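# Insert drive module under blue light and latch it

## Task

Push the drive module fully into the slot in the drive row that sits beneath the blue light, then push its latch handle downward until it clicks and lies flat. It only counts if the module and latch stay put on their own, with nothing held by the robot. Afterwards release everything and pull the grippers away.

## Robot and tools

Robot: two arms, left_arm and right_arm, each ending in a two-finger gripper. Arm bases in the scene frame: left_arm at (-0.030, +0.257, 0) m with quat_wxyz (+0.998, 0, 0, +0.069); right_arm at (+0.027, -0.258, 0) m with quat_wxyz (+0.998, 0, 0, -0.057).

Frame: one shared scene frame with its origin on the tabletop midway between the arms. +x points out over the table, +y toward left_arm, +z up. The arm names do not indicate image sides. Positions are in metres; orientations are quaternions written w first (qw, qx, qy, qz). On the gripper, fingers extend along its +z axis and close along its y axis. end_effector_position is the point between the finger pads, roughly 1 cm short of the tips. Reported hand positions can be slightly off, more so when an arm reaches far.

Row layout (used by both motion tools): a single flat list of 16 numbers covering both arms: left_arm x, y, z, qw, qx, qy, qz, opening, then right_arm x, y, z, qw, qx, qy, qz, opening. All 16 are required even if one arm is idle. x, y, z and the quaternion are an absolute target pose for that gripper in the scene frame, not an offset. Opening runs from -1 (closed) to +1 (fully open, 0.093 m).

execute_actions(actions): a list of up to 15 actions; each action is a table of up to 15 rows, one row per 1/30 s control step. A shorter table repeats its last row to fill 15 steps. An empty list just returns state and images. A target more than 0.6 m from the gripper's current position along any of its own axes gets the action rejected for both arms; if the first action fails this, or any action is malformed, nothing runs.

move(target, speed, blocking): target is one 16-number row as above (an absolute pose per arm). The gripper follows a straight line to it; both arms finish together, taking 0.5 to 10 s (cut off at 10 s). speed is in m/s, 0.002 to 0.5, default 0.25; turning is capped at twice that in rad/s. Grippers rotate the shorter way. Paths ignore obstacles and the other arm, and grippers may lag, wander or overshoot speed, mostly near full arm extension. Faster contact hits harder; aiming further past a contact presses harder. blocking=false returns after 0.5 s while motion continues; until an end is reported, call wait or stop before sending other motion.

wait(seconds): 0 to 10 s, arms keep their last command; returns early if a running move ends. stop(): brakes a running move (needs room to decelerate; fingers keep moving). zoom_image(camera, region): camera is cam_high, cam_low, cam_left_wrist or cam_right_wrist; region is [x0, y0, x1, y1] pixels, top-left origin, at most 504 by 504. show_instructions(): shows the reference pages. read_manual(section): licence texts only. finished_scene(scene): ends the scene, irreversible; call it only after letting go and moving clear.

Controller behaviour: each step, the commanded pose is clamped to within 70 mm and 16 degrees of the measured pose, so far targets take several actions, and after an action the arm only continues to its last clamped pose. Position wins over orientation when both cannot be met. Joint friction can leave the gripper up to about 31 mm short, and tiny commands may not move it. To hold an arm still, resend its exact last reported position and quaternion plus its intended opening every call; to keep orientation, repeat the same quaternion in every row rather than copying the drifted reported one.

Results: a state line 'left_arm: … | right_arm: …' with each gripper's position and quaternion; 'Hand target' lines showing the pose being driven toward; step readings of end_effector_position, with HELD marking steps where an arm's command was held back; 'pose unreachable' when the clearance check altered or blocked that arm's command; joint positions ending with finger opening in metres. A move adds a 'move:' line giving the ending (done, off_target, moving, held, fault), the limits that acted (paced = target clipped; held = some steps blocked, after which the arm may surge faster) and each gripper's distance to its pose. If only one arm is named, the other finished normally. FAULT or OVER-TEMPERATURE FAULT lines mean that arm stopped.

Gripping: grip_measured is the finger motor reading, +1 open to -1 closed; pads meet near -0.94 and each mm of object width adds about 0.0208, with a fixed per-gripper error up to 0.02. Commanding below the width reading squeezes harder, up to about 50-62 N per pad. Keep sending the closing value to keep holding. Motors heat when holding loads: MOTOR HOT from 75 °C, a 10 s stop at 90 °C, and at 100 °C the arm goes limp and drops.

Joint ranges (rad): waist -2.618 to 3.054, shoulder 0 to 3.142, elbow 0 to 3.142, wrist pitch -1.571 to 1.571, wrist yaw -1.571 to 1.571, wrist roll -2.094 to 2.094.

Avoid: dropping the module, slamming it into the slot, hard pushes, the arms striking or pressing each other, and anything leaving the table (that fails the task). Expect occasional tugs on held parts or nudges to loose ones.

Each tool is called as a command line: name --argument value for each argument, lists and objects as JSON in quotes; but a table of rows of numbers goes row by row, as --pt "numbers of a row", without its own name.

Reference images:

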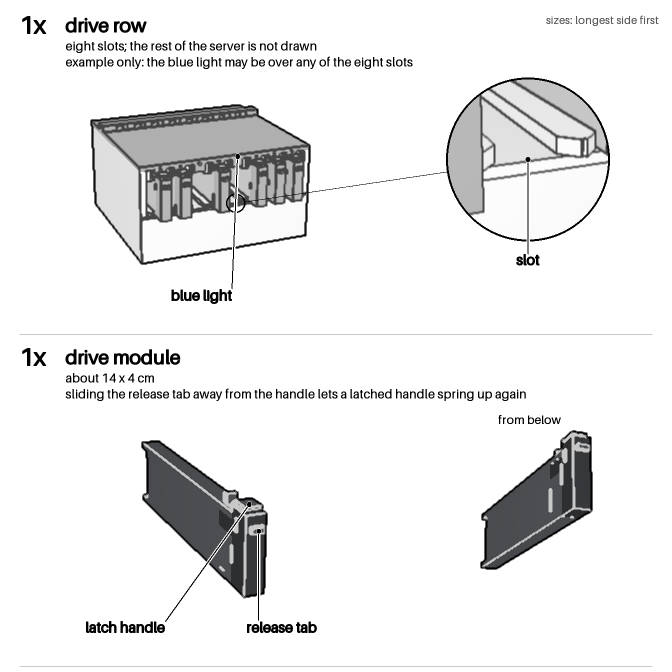

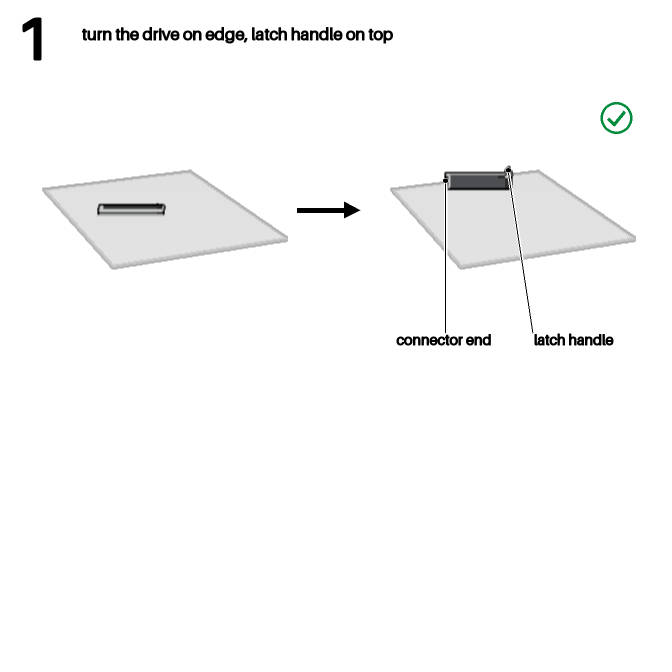

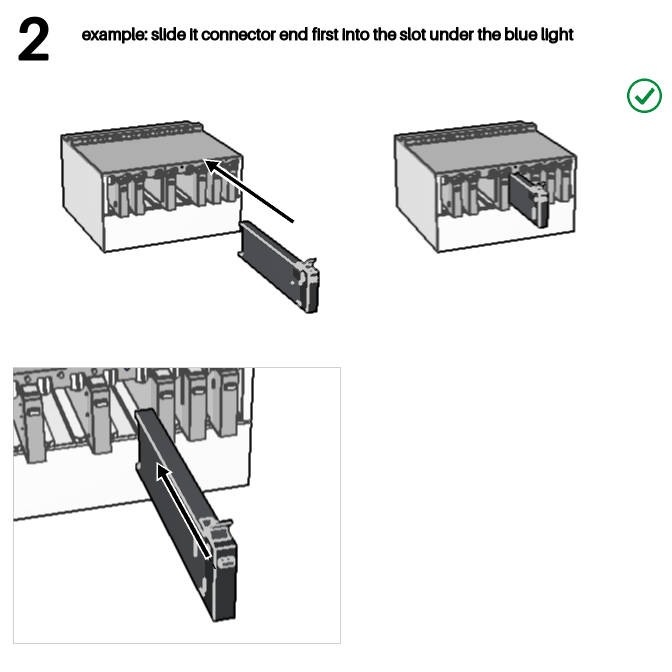

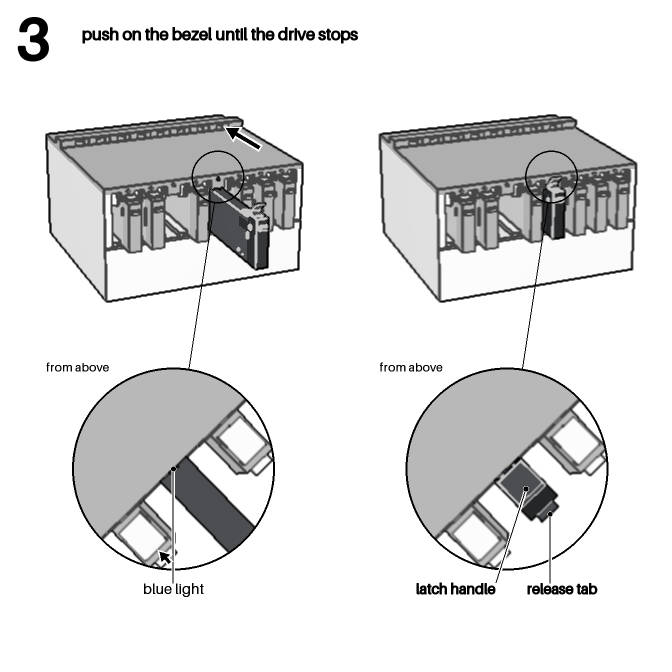

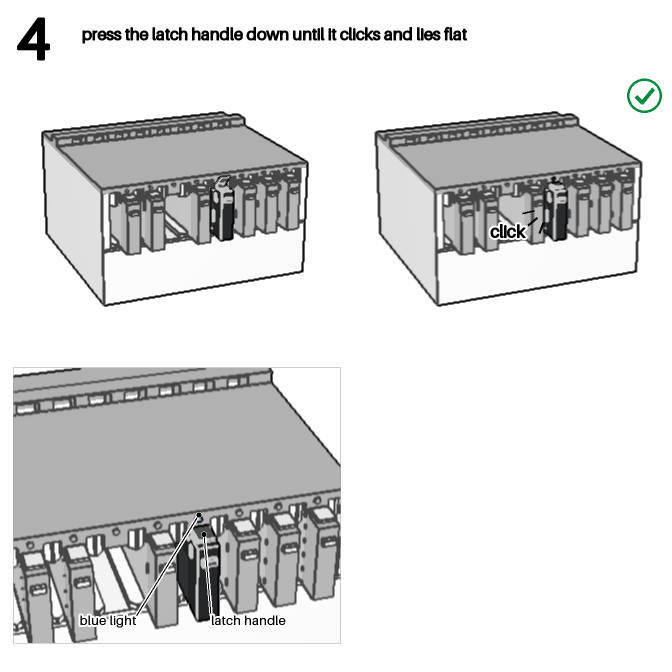

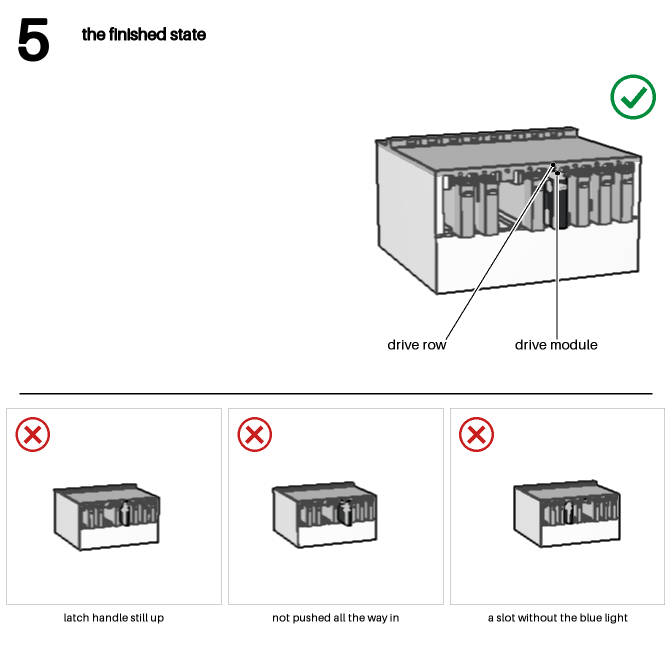

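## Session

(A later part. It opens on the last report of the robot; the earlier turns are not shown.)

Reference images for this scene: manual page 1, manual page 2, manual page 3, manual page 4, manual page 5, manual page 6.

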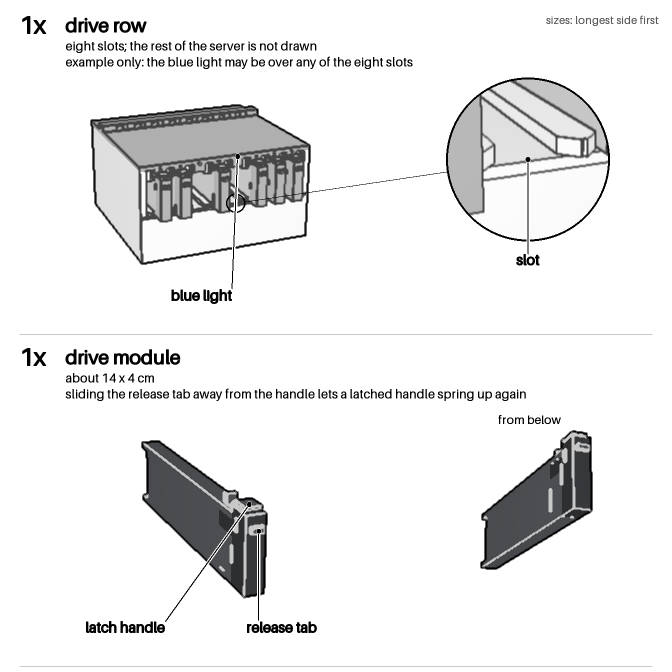

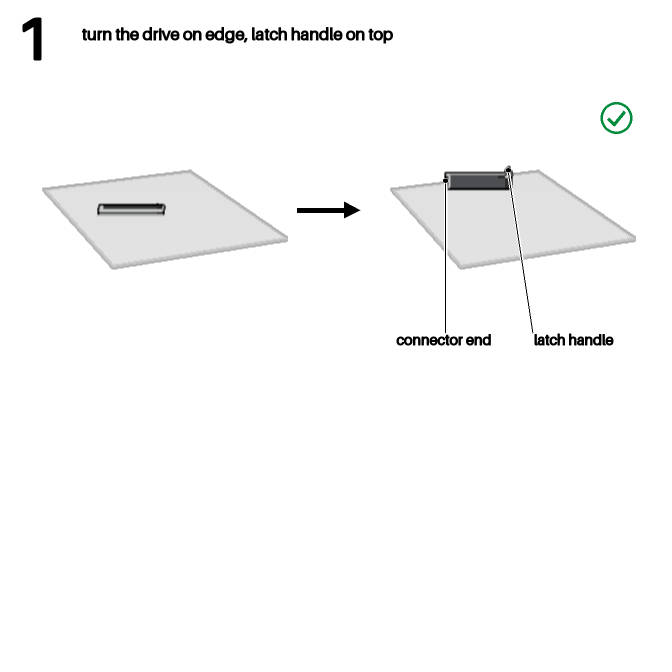

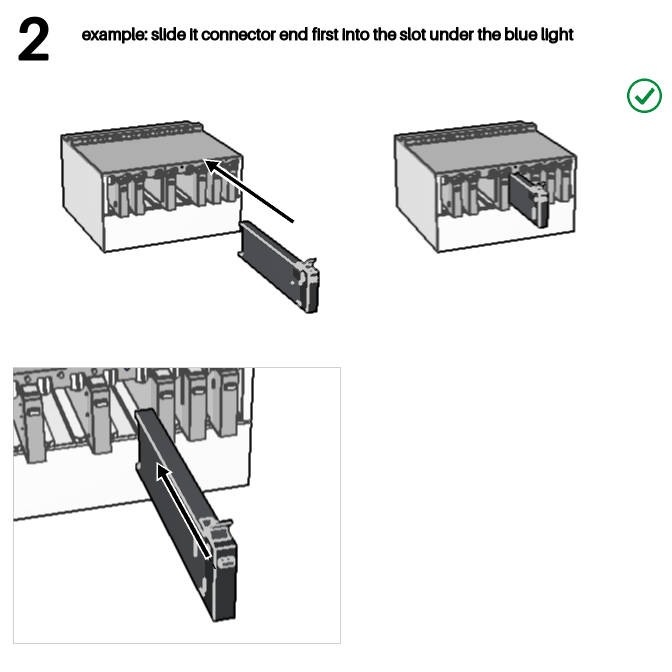

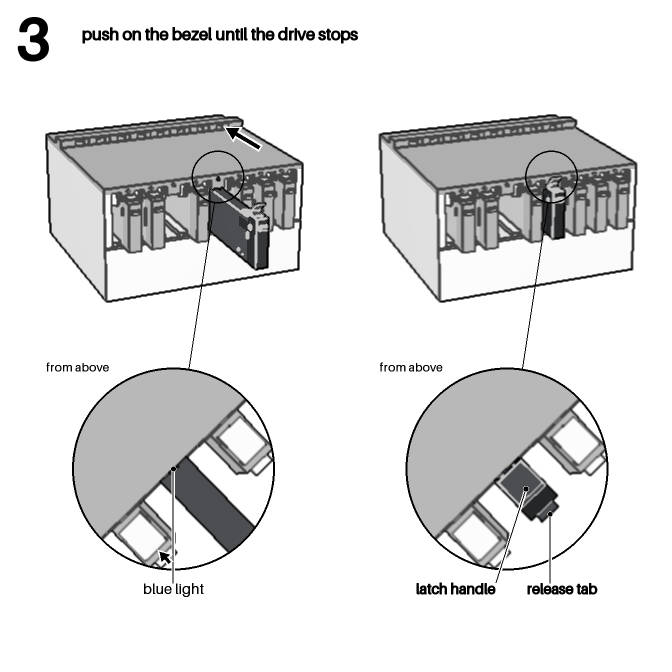

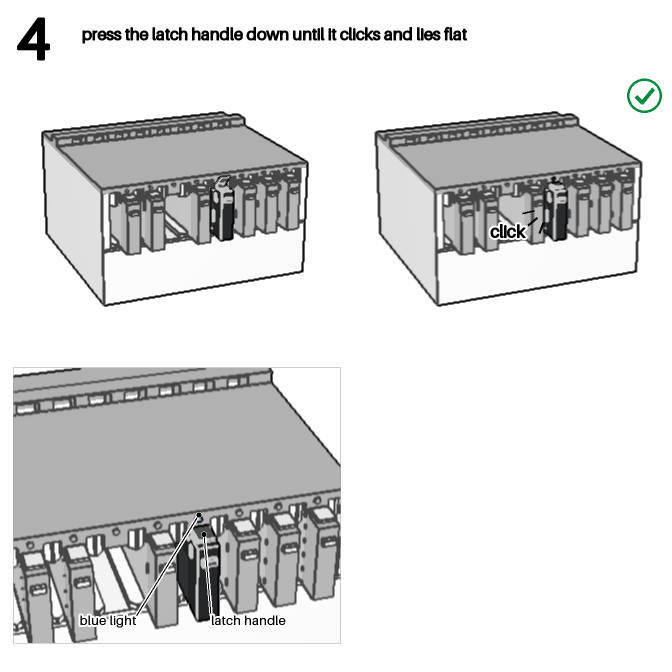

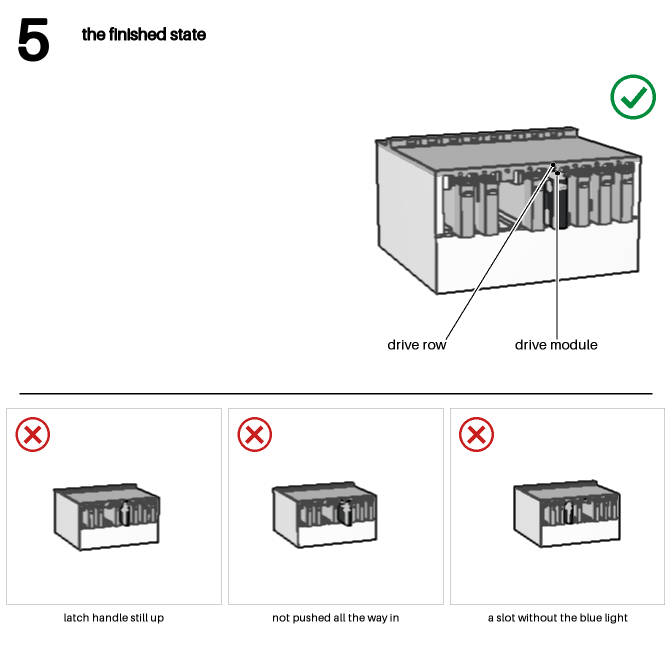

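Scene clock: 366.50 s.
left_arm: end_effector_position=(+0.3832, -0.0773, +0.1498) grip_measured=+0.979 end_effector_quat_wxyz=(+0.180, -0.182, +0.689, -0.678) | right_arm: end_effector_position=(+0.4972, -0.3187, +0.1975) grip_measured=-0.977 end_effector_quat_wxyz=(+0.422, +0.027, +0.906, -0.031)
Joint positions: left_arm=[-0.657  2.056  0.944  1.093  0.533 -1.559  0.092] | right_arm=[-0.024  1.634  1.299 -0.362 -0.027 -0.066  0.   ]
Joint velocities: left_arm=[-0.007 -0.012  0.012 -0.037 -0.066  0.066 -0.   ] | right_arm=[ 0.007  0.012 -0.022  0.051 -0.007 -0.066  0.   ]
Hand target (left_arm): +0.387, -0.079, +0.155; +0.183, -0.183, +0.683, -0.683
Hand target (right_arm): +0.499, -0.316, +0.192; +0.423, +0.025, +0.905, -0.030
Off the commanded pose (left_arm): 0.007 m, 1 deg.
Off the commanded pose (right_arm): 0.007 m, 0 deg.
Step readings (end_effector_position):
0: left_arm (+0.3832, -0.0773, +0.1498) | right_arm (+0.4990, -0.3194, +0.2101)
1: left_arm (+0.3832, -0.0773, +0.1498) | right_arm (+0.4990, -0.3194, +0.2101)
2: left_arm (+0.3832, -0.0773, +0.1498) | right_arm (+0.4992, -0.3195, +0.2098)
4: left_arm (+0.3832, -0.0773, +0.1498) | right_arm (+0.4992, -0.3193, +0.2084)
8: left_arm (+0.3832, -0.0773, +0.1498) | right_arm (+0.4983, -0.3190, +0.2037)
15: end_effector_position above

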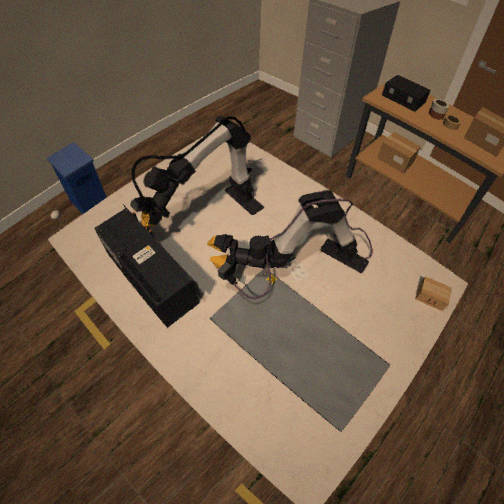

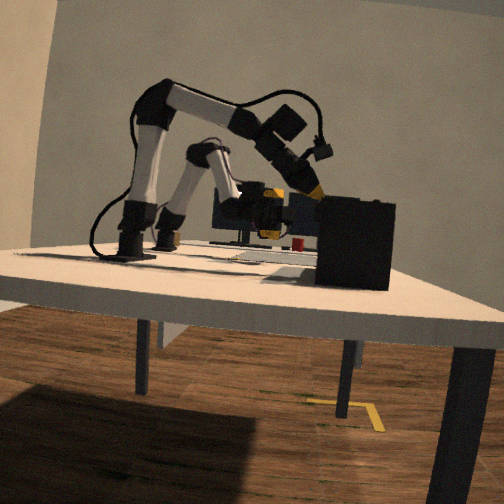

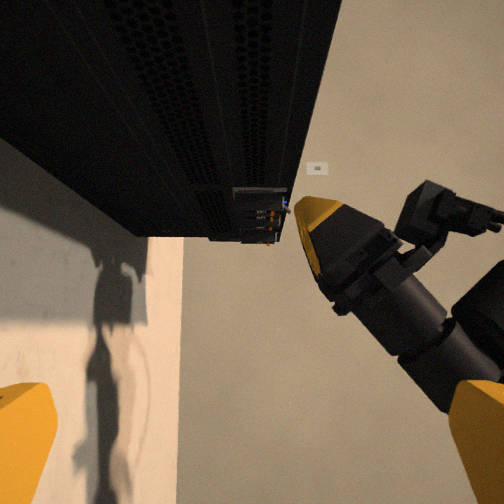

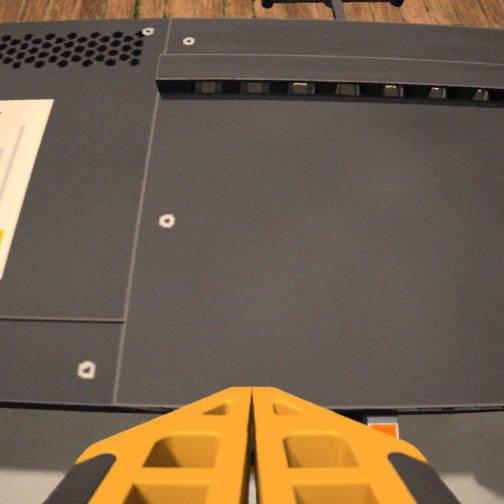

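execute_actions --actions '[[[0.387,-0.079,0.155,0.183,-0.183,0.683,-0.683,1,0.497,-0.3185,0.195,0.423,0.025,0.905,-0.03,-1],[0.387,-0.079,0.155,0.183,-0.183,0.683,-0.683,1,0.496,-0.3125,0.188,0.423,0.025,0.905,-0.03,-1],[0.387,-0.079,0.155,0.183,-0.183,0.683,-0.683,1,0.496,-0.3185,0.193,0.423,0.025,0.905,-0.03,-1],[0.387,-0.079,0.155,0.183,-0.183,0.683,-0.683,1,0.496,-0.3125,0.186,0.423,0.025,0.905,-0.03,-1],[0.387,-0.079,0.155,0.183,-0.183,0.683,-0.683,1,0.496,-0.3185,0.191,0.423,0.025,0.905,-0.03,-1],[0.387,-0.079,0.155,0.183,-0.183,0.683,-0.683,1,0.496,-0.3125,0.184,0.423,0.025,0.905,-0.03,-1],[0.387,-0.079,0.155,0.183,-0.183,0.683,-0.683,1,0.496,-0.3185,0.189,0.423,0.025,0.905,-0.03,-1],[0.387,-0.079,0.155,0.183,-0.183,0.683,-0.683,1,0.496,-0.3125,0.182,0.423,0.025,0.905,-0.03,-1],[0.387,-0.079,0.155,0.183,-0.183,0.683,-0.683,1,0.496,-0.3185,0.187,0.423,0.025,0.905,-0.03,-1],[0.387,-0.079,0.155,0.183,-0.183,0.683,-0.683,1,0.496,-0.3125,0.180,0.423,0.025,0.905,-0.03,-1],[0.387,-0.079,0.155,0.183,-0.183,0.683,-0.683,1,0.496,-0.3185,0.185,0.423,0.025,0.905,-0.03,-1],[0.387,-0.079,0.155,0.183,-0.183,0.683,-0.683,1,0.496,-0.3125,0.178,0.423,0.025,0.905,-0.03,-1],[0.387,-0.079,0.155,0.183,-0.183,0.683,-0.683,1,0.496,-0.3155,0.181,0.423,0.025,0.905,-0.03,-1]]]'

zoom_image --camera "cam_left_wrist" --region '[230,160,350,280]'

Scene clock: 375.50 s.
left_arm: end_effector_position=(+0.3832, -0.0773, +0.1498) grip_measured=+0.979 end_effector_quat_wxyz=(+0.180, -0.182, +0.689, -0.678) | right_arm: end_effector_position=(+0.4992, -0.3190, +0.1914) grip_measured=-0.977 end_effector_quat_wxyz=(+0.432, +0.027, +0.901, -0.032)
Joint positions: left_arm=[-0.657  2.056  0.944  1.093  0.533 -1.559  0.092] | right_arm=[-0.024  1.634  1.259 -0.301 -0.027 -0.065  0.   ]
Joint velocities: left_arm=[ 0.002  0.007 -0.002  0.007 -0.022 -0.037  0.001] | right_arm=[-0.012 -0.007 -0.002  0.037 -0.022 -0.007  0.   ]
Hand target (left_arm): +0.387, -0.079, +0.155; +0.183, -0.183, +0.683, -0.683
Hand target (right_arm): +0.496, -0.316, +0.181; +0.423, +0.025, +0.905, -0.030
Off the commanded pose (left_arm): 0.007 m, 1 deg.
Off the commanded pose (right_arm): 0.011 m, 1 deg.
Step readings (end_effector_position):
0: left_arm (+0.3832, -0.0773, +0.1498) | right_arm (+0.4981, -0.3188, +0.1987)
1: left_arm (+0.3832, -0.0773, +0.1498) | right_arm (+0.4981, -0.3188, +0.1987)
2: left_arm (+0.3832, -0.0773, +0.1498) | right_arm (+0.4982, -0.3188, +0.1978)
4: left_arm (+0.3832, -0.0773, +0.1498) | right_arm (+0.4976, -0.3187, +0.1954)
8: left_arm (+0.3832, -0.0773, +0.1498) | right_arm (+0.4977, -0.3187, +0.1927)
15: end_effector_position above

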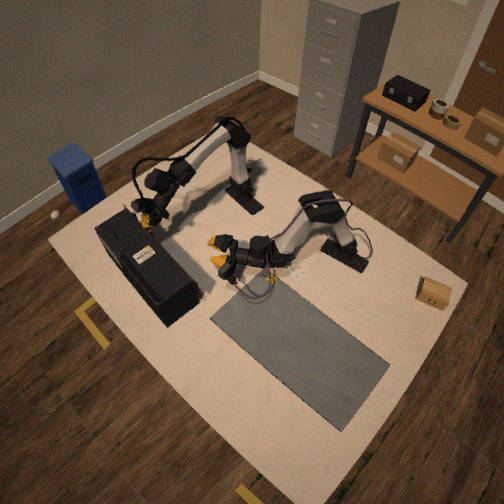

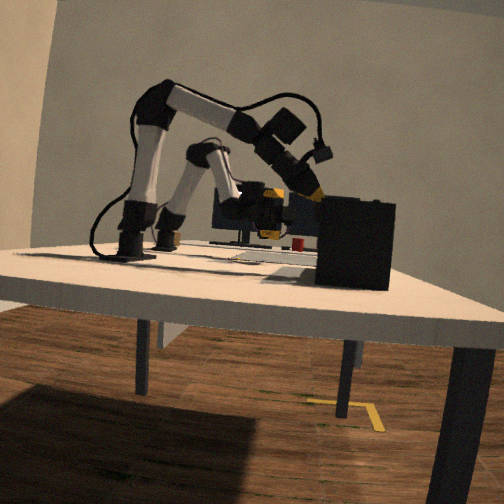

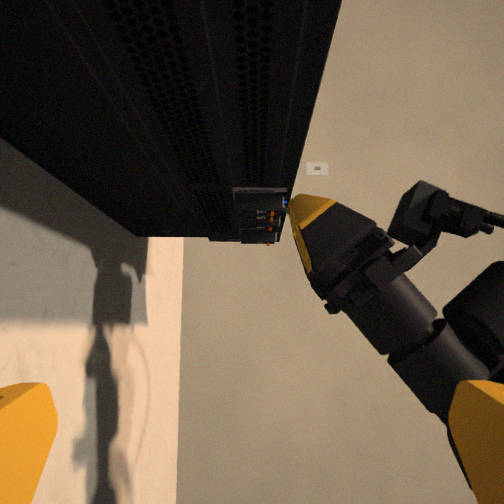

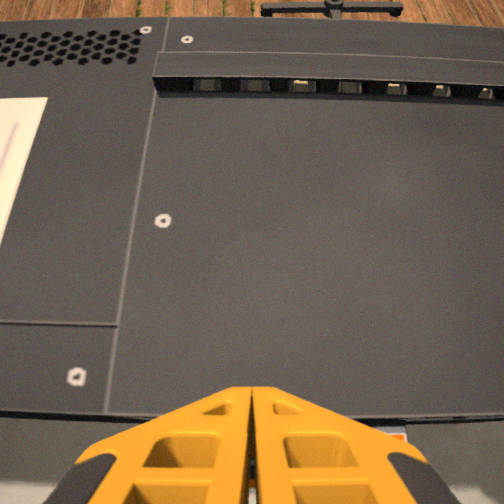

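Region (230, 160, 350, 280) of cam_left_wrist's 504x504 image, scaled by 4.200, with more detail than that image has.

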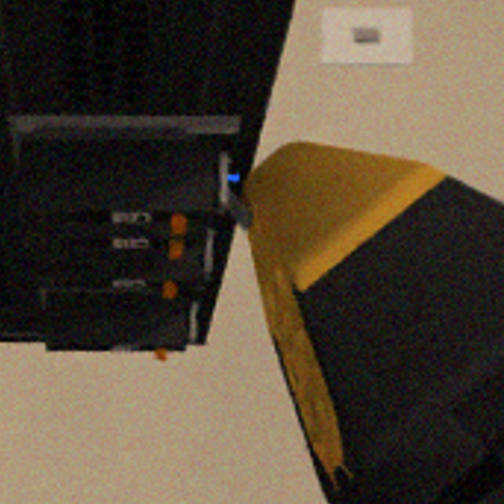

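execute_actions --actions '[[[0.387,-0.079,0.155,0.183,-0.183,0.683,-0.683,1,0.495,-0.3185,0.185,0.421,0.025,0.906,-0.03,-1],[0.387,-0.079,0.155,0.183,-0.183,0.683,-0.683,1,0.494,-0.3125,0.179,0.419,0.025,0.907,-0.03,-1],[0.387,-0.079,0.155,0.183,-0.183,0.683,-0.683,1,0.493,-0.3185,0.185,0.417,0.025,0.908,-0.03,-1],[0.387,-0.079,0.155,0.183,-0.183,0.683,-0.683,1,0.492,-0.3125,0.179,0.415,0.025,0.909,-0.03,-1],[0.387,-0.079,0.155,0.183,-0.183,0.683,-0.683,1,0.491,-0.3185,0.184,0.413,0.025,0.91,-0.03,-1],[0.387,-0.079,0.155,0.183,-0.183,0.683,-0.683,1,0.490,-0.3125,0.178,0.411,0.025,0.911,-0.03,-1],[0.387,-0.079,0.155,0.183,-0.183,0.683,-0.683,1,0.490,-0.3185,0.183,0.41,0.025,0.911,-0.03,-1],[0.387,-0.079,0.155,0.183,-0.183,0.683,-0.683,1,0.490,-0.3125,0.177,0.41,0.025,0.911,-0.03,-1],[0.387,-0.079,0.155,0.183,-0.183,0.683,-0.683,1,0.490,-0.3185,0.182,0.41,0.025,0.911,-0.03,-1],[0.387,-0.079,0.155,0.183,-0.183,0.683,-0.683,1,0.490,-0.3125,0.176,0.41,0.025,0.911,-0.03,-1],[0.387,-0.079,0.155,0.183,-0.183,0.683,-0.683,1,0.490,-0.3155,0.179,0.41,0.025,0.911,-0.03,-1]]]'

zoom_image --camera "cam_left_wrist" --region '[230,160,350,280]'

Scene clock: 390.30 s.
left_arm: end_effector_position=(+0.3832, -0.0773, +0.1498) grip_measured=+0.979 end_effector_quat_wxyz=(+0.180, -0.182, +0.689, -0.678) | right_arm: end_effector_position=(+0.4982, -0.3188, +0.1901) grip_measured=-0.977 end_effector_quat_wxyz=(+0.429, +0.027, +0.903, -0.032)
Joint positions: left_arm=[-0.657  2.056  0.944  1.093  0.533 -1.559  0.092] | right_arm=[-0.024  1.634  1.259 -0.307 -0.027 -0.067  0.   ]
Joint velocities: left_arm=[ 0.012  0.007 -0.007  0.066 -0.066 -0.022  0.001] | right_arm=[-0.002 -0.012 -0.002  0.022 -0.022  0.022  0.   ]
Hand target (left_arm): +0.387, -0.079, +0.155; +0.183, -0.183, +0.683, -0.683
Hand target (right_arm): +0.490, -0.315, +0.179; +0.410, +0.024, +0.911, -0.030
Off the commanded pose (left_arm): 0.007 m, 1 deg.
Off the commanded pose (right_arm): 0.014 m, 2 deg.
Step readings (end_effector_position):
0: left_arm (+0.3832, -0.0773, +0.1498) | right_arm (+0.4993, -0.3190, +0.1914)
1: left_arm (+0.3832, -0.0773, +0.1498) | right_arm (+0.4992, -0.3190, +0.1913)
2: left_arm (+0.3832, -0.0773, +0.1498) | right_arm (+0.4992, -0.3190, +0.1913)
4: left_arm (+0.3832, -0.0773, +0.1498) | right_arm (+0.4990, -0.3189, +0.1911)
8: left_arm (+0.3832, -0.0773, +0.1498) | right_arm (+0.4985, -0.3189, +0.1905)
15: end_effector_position above

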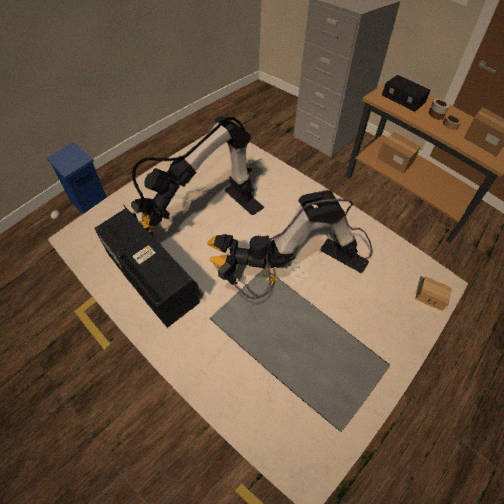

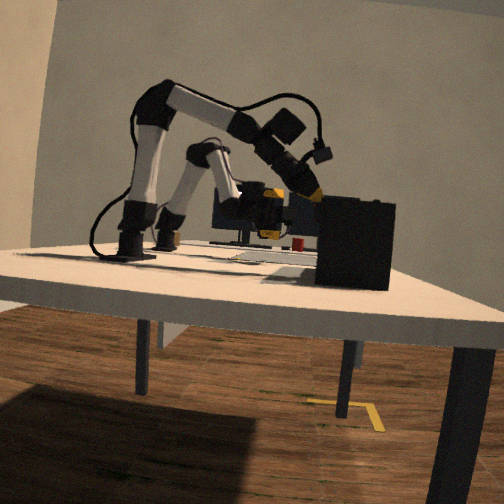

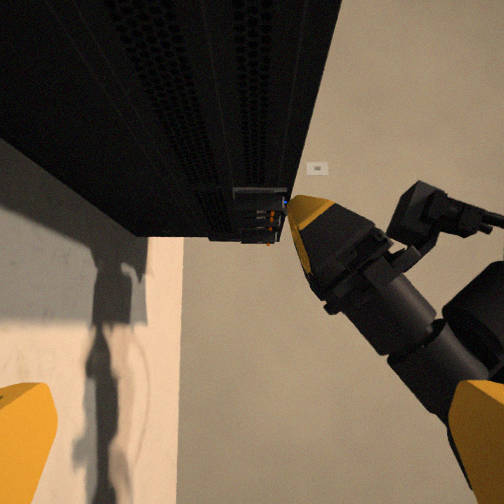

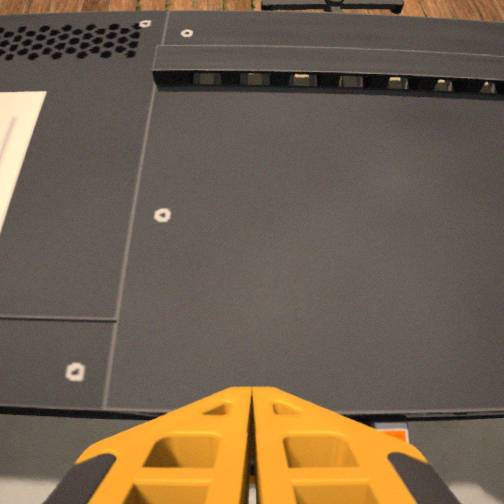

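Region (230, 160, 350, 280) of cam_left_wrist's 504x504 image, scaled by 4.200, with more detail than that image has.

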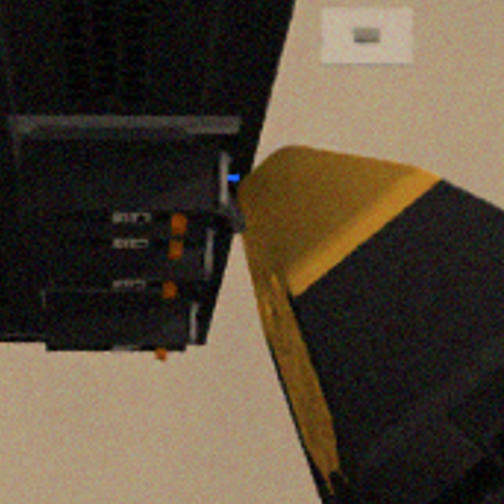

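execute_actions --actions '[[[0.387,-0.079,0.155,0.183,-0.183,0.683,-0.683,1,0.489,-0.3175,0.178,0.408,0.025,0.912,-0.03,-1],[0.387,-0.079,0.155,0.183,-0.183,0.683,-0.683,1,0.4885,-0.3135,0.177,0.406,0.025,0.913,-0.03,-1],[0.387,-0.079,0.155,0.183,-0.183,0.683,-0.683,1,0.488,-0.3175,0.176,0.404,0.025,0.914,-0.03,-1],[0.387,-0.079,0.155,0.183,-0.183,0.683,-0.683,1,0.487,-0.3135,0.175,0.402,0.025,0.915,-0.03,-1],[0.387,-0.079,0.155,0.183,-0.183,0.683,-0.683,1,0.486,-0.3175,0.174,0.400,0.025,0.916,-0.03,-1],[0.387,-0.079,0.155,0.183,-0.183,0.683,-0.683,1,0.4855,-0.3135,0.173,0.398,0.025,0.917,-0.03,-1],[0.387,-0.079,0.155,0.183,-0.183,0.683,-0.683,1,0.485,-0.3175,0.172,0.396,0.025,0.917,-0.03,-1],[0.387,-0.079,0.155,0.183,-0.183,0.683,-0.683,1,0.484,-0.3135,0.171,0.394,0.025,0.918,-0.03,-1],[0.387,-0.079,0.155,0.183,-0.183,0.683,-0.683,1,0.483,-0.3175,0.170,0.392,0.025,0.919,-0.03,-1],[0.387,-0.079,0.155,0.183,-0.183,0.683,-0.683,1,0.4825,-0.3155,0.169,0.390,0.025,0.92,-0.03,-1]]]'

zoom_image --camera "cam_left_wrist" --region '[230,160,350,280]'

Scene clock: 399.00 s.
left_arm: end_effector_position=(+0.3832, -0.0773, +0.1498) grip_measured=+0.979 end_effector_quat_wxyz=(+0.180, -0.182, +0.689, -0.678) | right_arm: end_effector_position=(+0.4979, -0.3188, +0.1897) grip_measured=-0.977 end_effector_quat_wxyz=(+0.428, +0.026, +0.903, -0.032)
Joint positions: left_arm=[-0.657  2.056  0.944  1.093  0.533 -1.559  0.092] | right_arm=[-0.024  1.634  1.259 -0.31  -0.027 -0.068  0.   ]
Joint velocities: left_arm=[ 0.002  0.012 -0.022  0.022 -0.022  0.022 -0.   ] | right_arm=[ 0.002  0.012 -0.012  0.022  0.051 -0.037  0.   ]
Hand target (left_arm): +0.387, -0.079, +0.155; +0.183, -0.183, +0.683, -0.683
Hand target (right_arm): +0.483, -0.315, +0.170; +0.390, +0.024, +0.920, -0.030
Off the commanded pose (left_arm): 0.007 m, 1 deg.
Off the commanded pose (right_arm): 0.026 m, 5 deg.
Step readings (end_effector_position):
0: left_arm (+0.3832, -0.0773, +0.1498) | right_arm (+0.4982, -0.3188, +0.1901)
1: left_arm (+0.3832, -0.0773, +0.1498) | right_arm (+0.4982, -0.3188, +0.1901)
2: left_arm (+0.3832, -0.0773, +0.1498) | right_arm (+0.4981, -0.3188, +0.1900)
4: left_arm (+0.3832, -0.0773, +0.1498) | right_arm (+0.4980, -0.3188, +0.1899)
8: left_arm (+0.3832, -0.0773, +0.1498) | right_arm (+0.4979, -0.3188, +0.1898)
15: end_effector_position above

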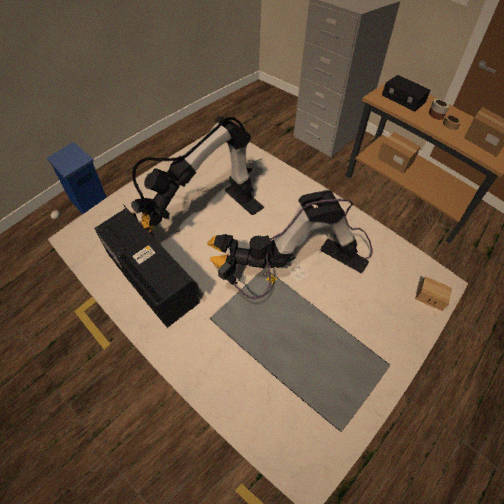

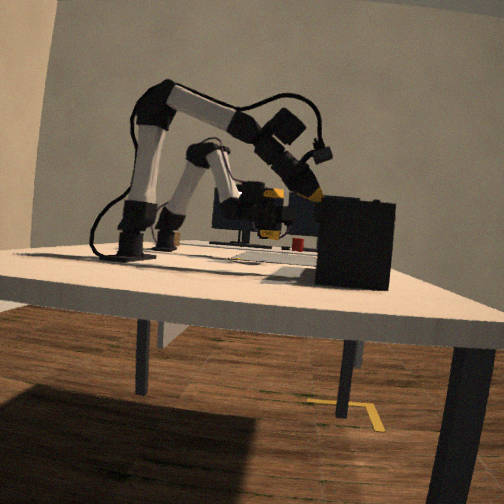

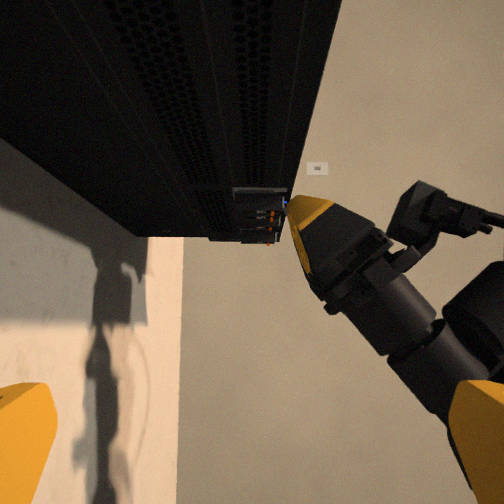

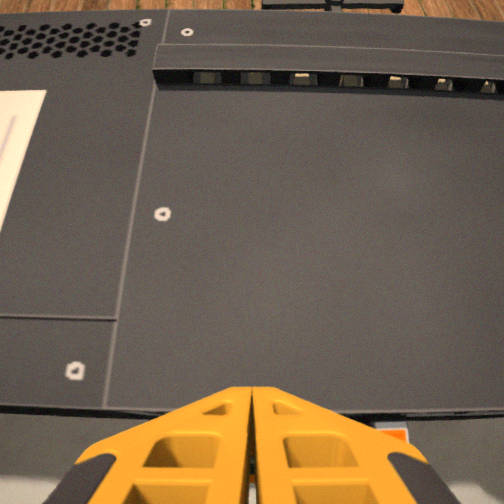

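Region (230, 160, 350, 280) of cam_left_wrist's 504x504 image, scaled by 4.200, with more detail than that image has.

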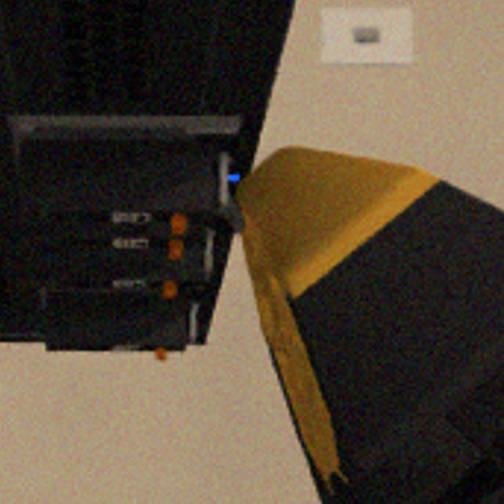

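move --target '[0.387,-0.079,0.155,0.183,-0.183,0.683,-0.683,1,0.482,-0.3155,0.212,0.39,0.026,0.92,-0.028,-1]' --speed 0.04

zoom_image --camera "cam_left_wrist" --region '[230,160,350,280]'

Scene clock: 416.77 s.
left_arm: end_effector_position=(+0.3832, -0.0773, +0.1498) grip_measured=+0.979 end_effector_quat_wxyz=(+0.180, -0.182, +0.689, -0.678) | right_arm: end_effector_position=(+0.4788, -0.3161, +0.1915) grip_measured=-0.977 end_effector_quat_wxyz=(+0.368, +0.028, +0.929, -0.026)
Joint positions: left_arm=[-0.657  2.056  0.944  1.093  0.533 -1.559  0.092] | right_arm=[-0.024  1.634  1.358 -0.538 -0.027 -0.068  0.   ]
Joint velocities: left_arm=[-0.022  0.007 -0.007  0.037  0.066  0.007 -0.   ] | right_arm=[ 0.027  0.007 -0.002  0.007  0.037 -0.095  0.   ]
Hand target (left_arm): +0.387, -0.079, +0.155; +0.183, -0.183, +0.683, -0.683
Hand target (right_arm): +0.481, -0.315, +0.212; +0.390, +0.025, +0.920, -0.028
Off the commanded pose (left_arm): 0.007 m, 1 deg.
Off the commanded pose (right_arm): 0.021 m, 3 deg.
move: off_target (right_arm)

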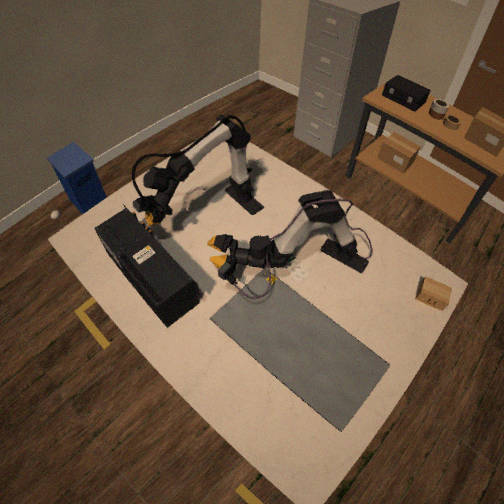

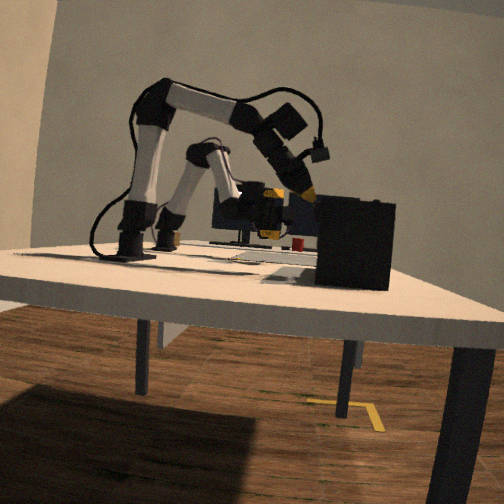

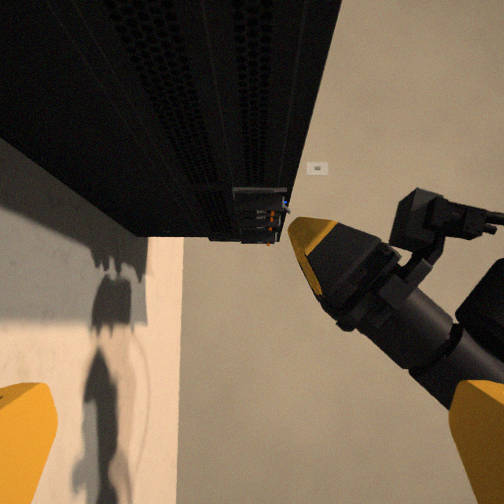

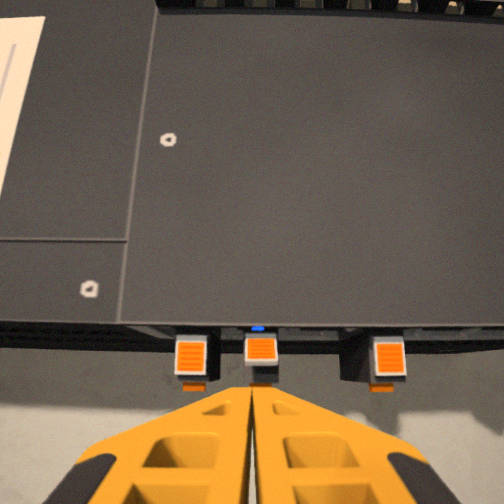

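Region (230, 160, 350, 280) of cam_left_wrist's 504x504 image, scaled by 4.200, with more detail than that image has.

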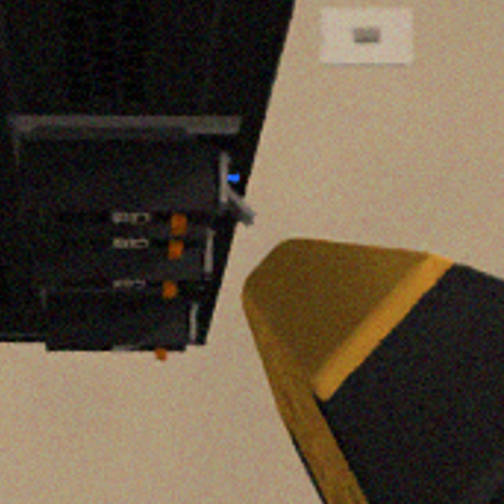

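move --target '[0.387,-0.079,0.155,0.183,-0.183,0.683,-0.683,1,0.50,-0.318,0.232,0.29,0.03,0.956,-0.022,-1]' --speed 0.06

zoom_image --camera "cam_left_wrist" --region '[230,160,350,280]'

Scene clock: 424.13 s.
left_arm: end_effector_position=(+0.3832, -0.0773, +0.1498) grip_measured=+0.979 end_effector_quat_wxyz=(+0.180, -0.182, +0.689, -0.678) | right_arm: end_effector_position=(+0.4943, -0.3187, +0.2271) grip_measured=-0.977 end_effector_quat_wxyz=(+0.285, +0.030, +0.958, -0.018)
Joint positions: left_arm=[-0.657  2.056  0.944  1.093  0.533 -1.559  0.092] | right_arm=[-0.024  1.856  1.869 -1.006 -0.024 -0.068  0.   ]
Joint velocities: left_arm=[-0.002  0.002  0.012 -0.037 -0.051 -0.022 -0.   ] | right_arm=[ 0.007  0.007 -0.002 -0.037  0.051 -0.022  0.   ]
Hand target (left_arm): +0.387, -0.079, +0.155; +0.183, -0.183, +0.683, -0.683
Hand target (right_arm): +0.499, -0.318, +0.231; +0.290, +0.028, +0.956, -0.021
Off the commanded pose (left_arm): 0.007 m, 1 deg.
Off the commanded pose (right_arm): 0.008 m, 1 deg.
move: done

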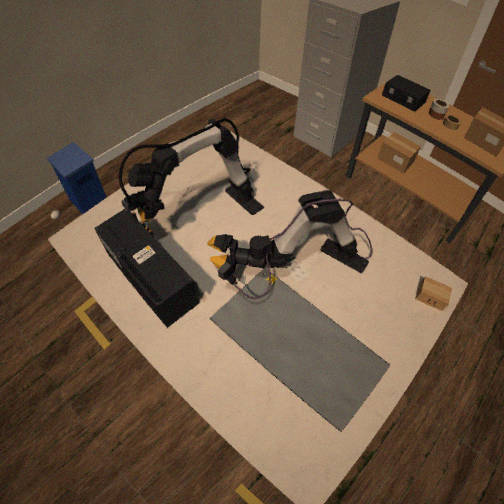

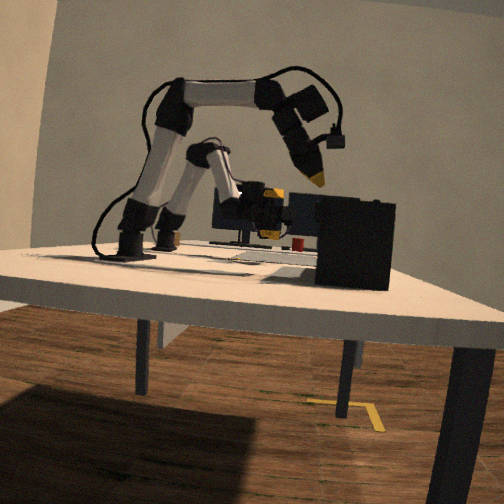

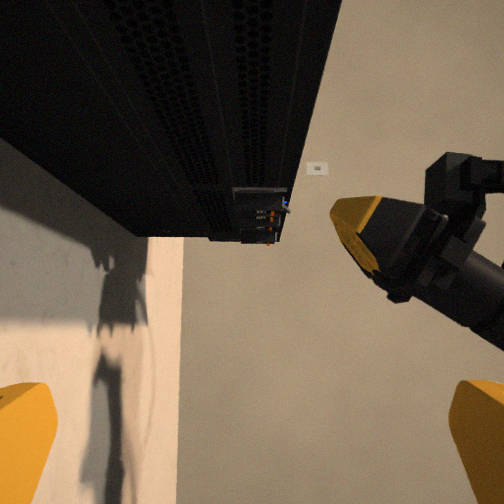

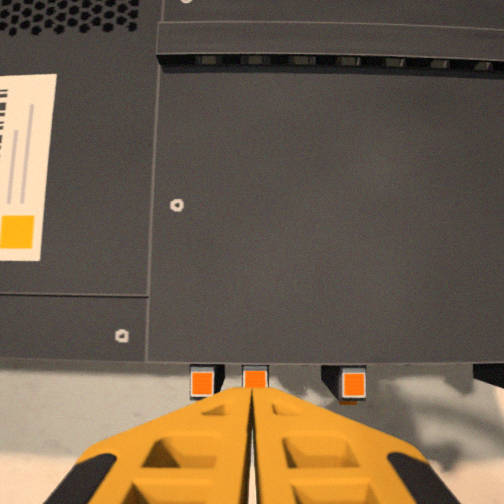

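Region (230, 160, 350, 280) of cam_left_wrist's 504x504 image, scaled by 4.200, with more detail than that image has.

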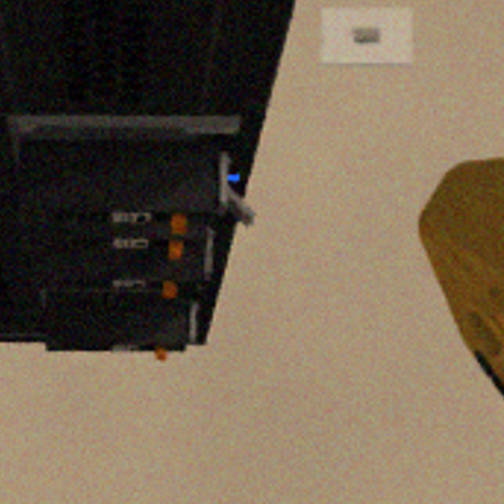

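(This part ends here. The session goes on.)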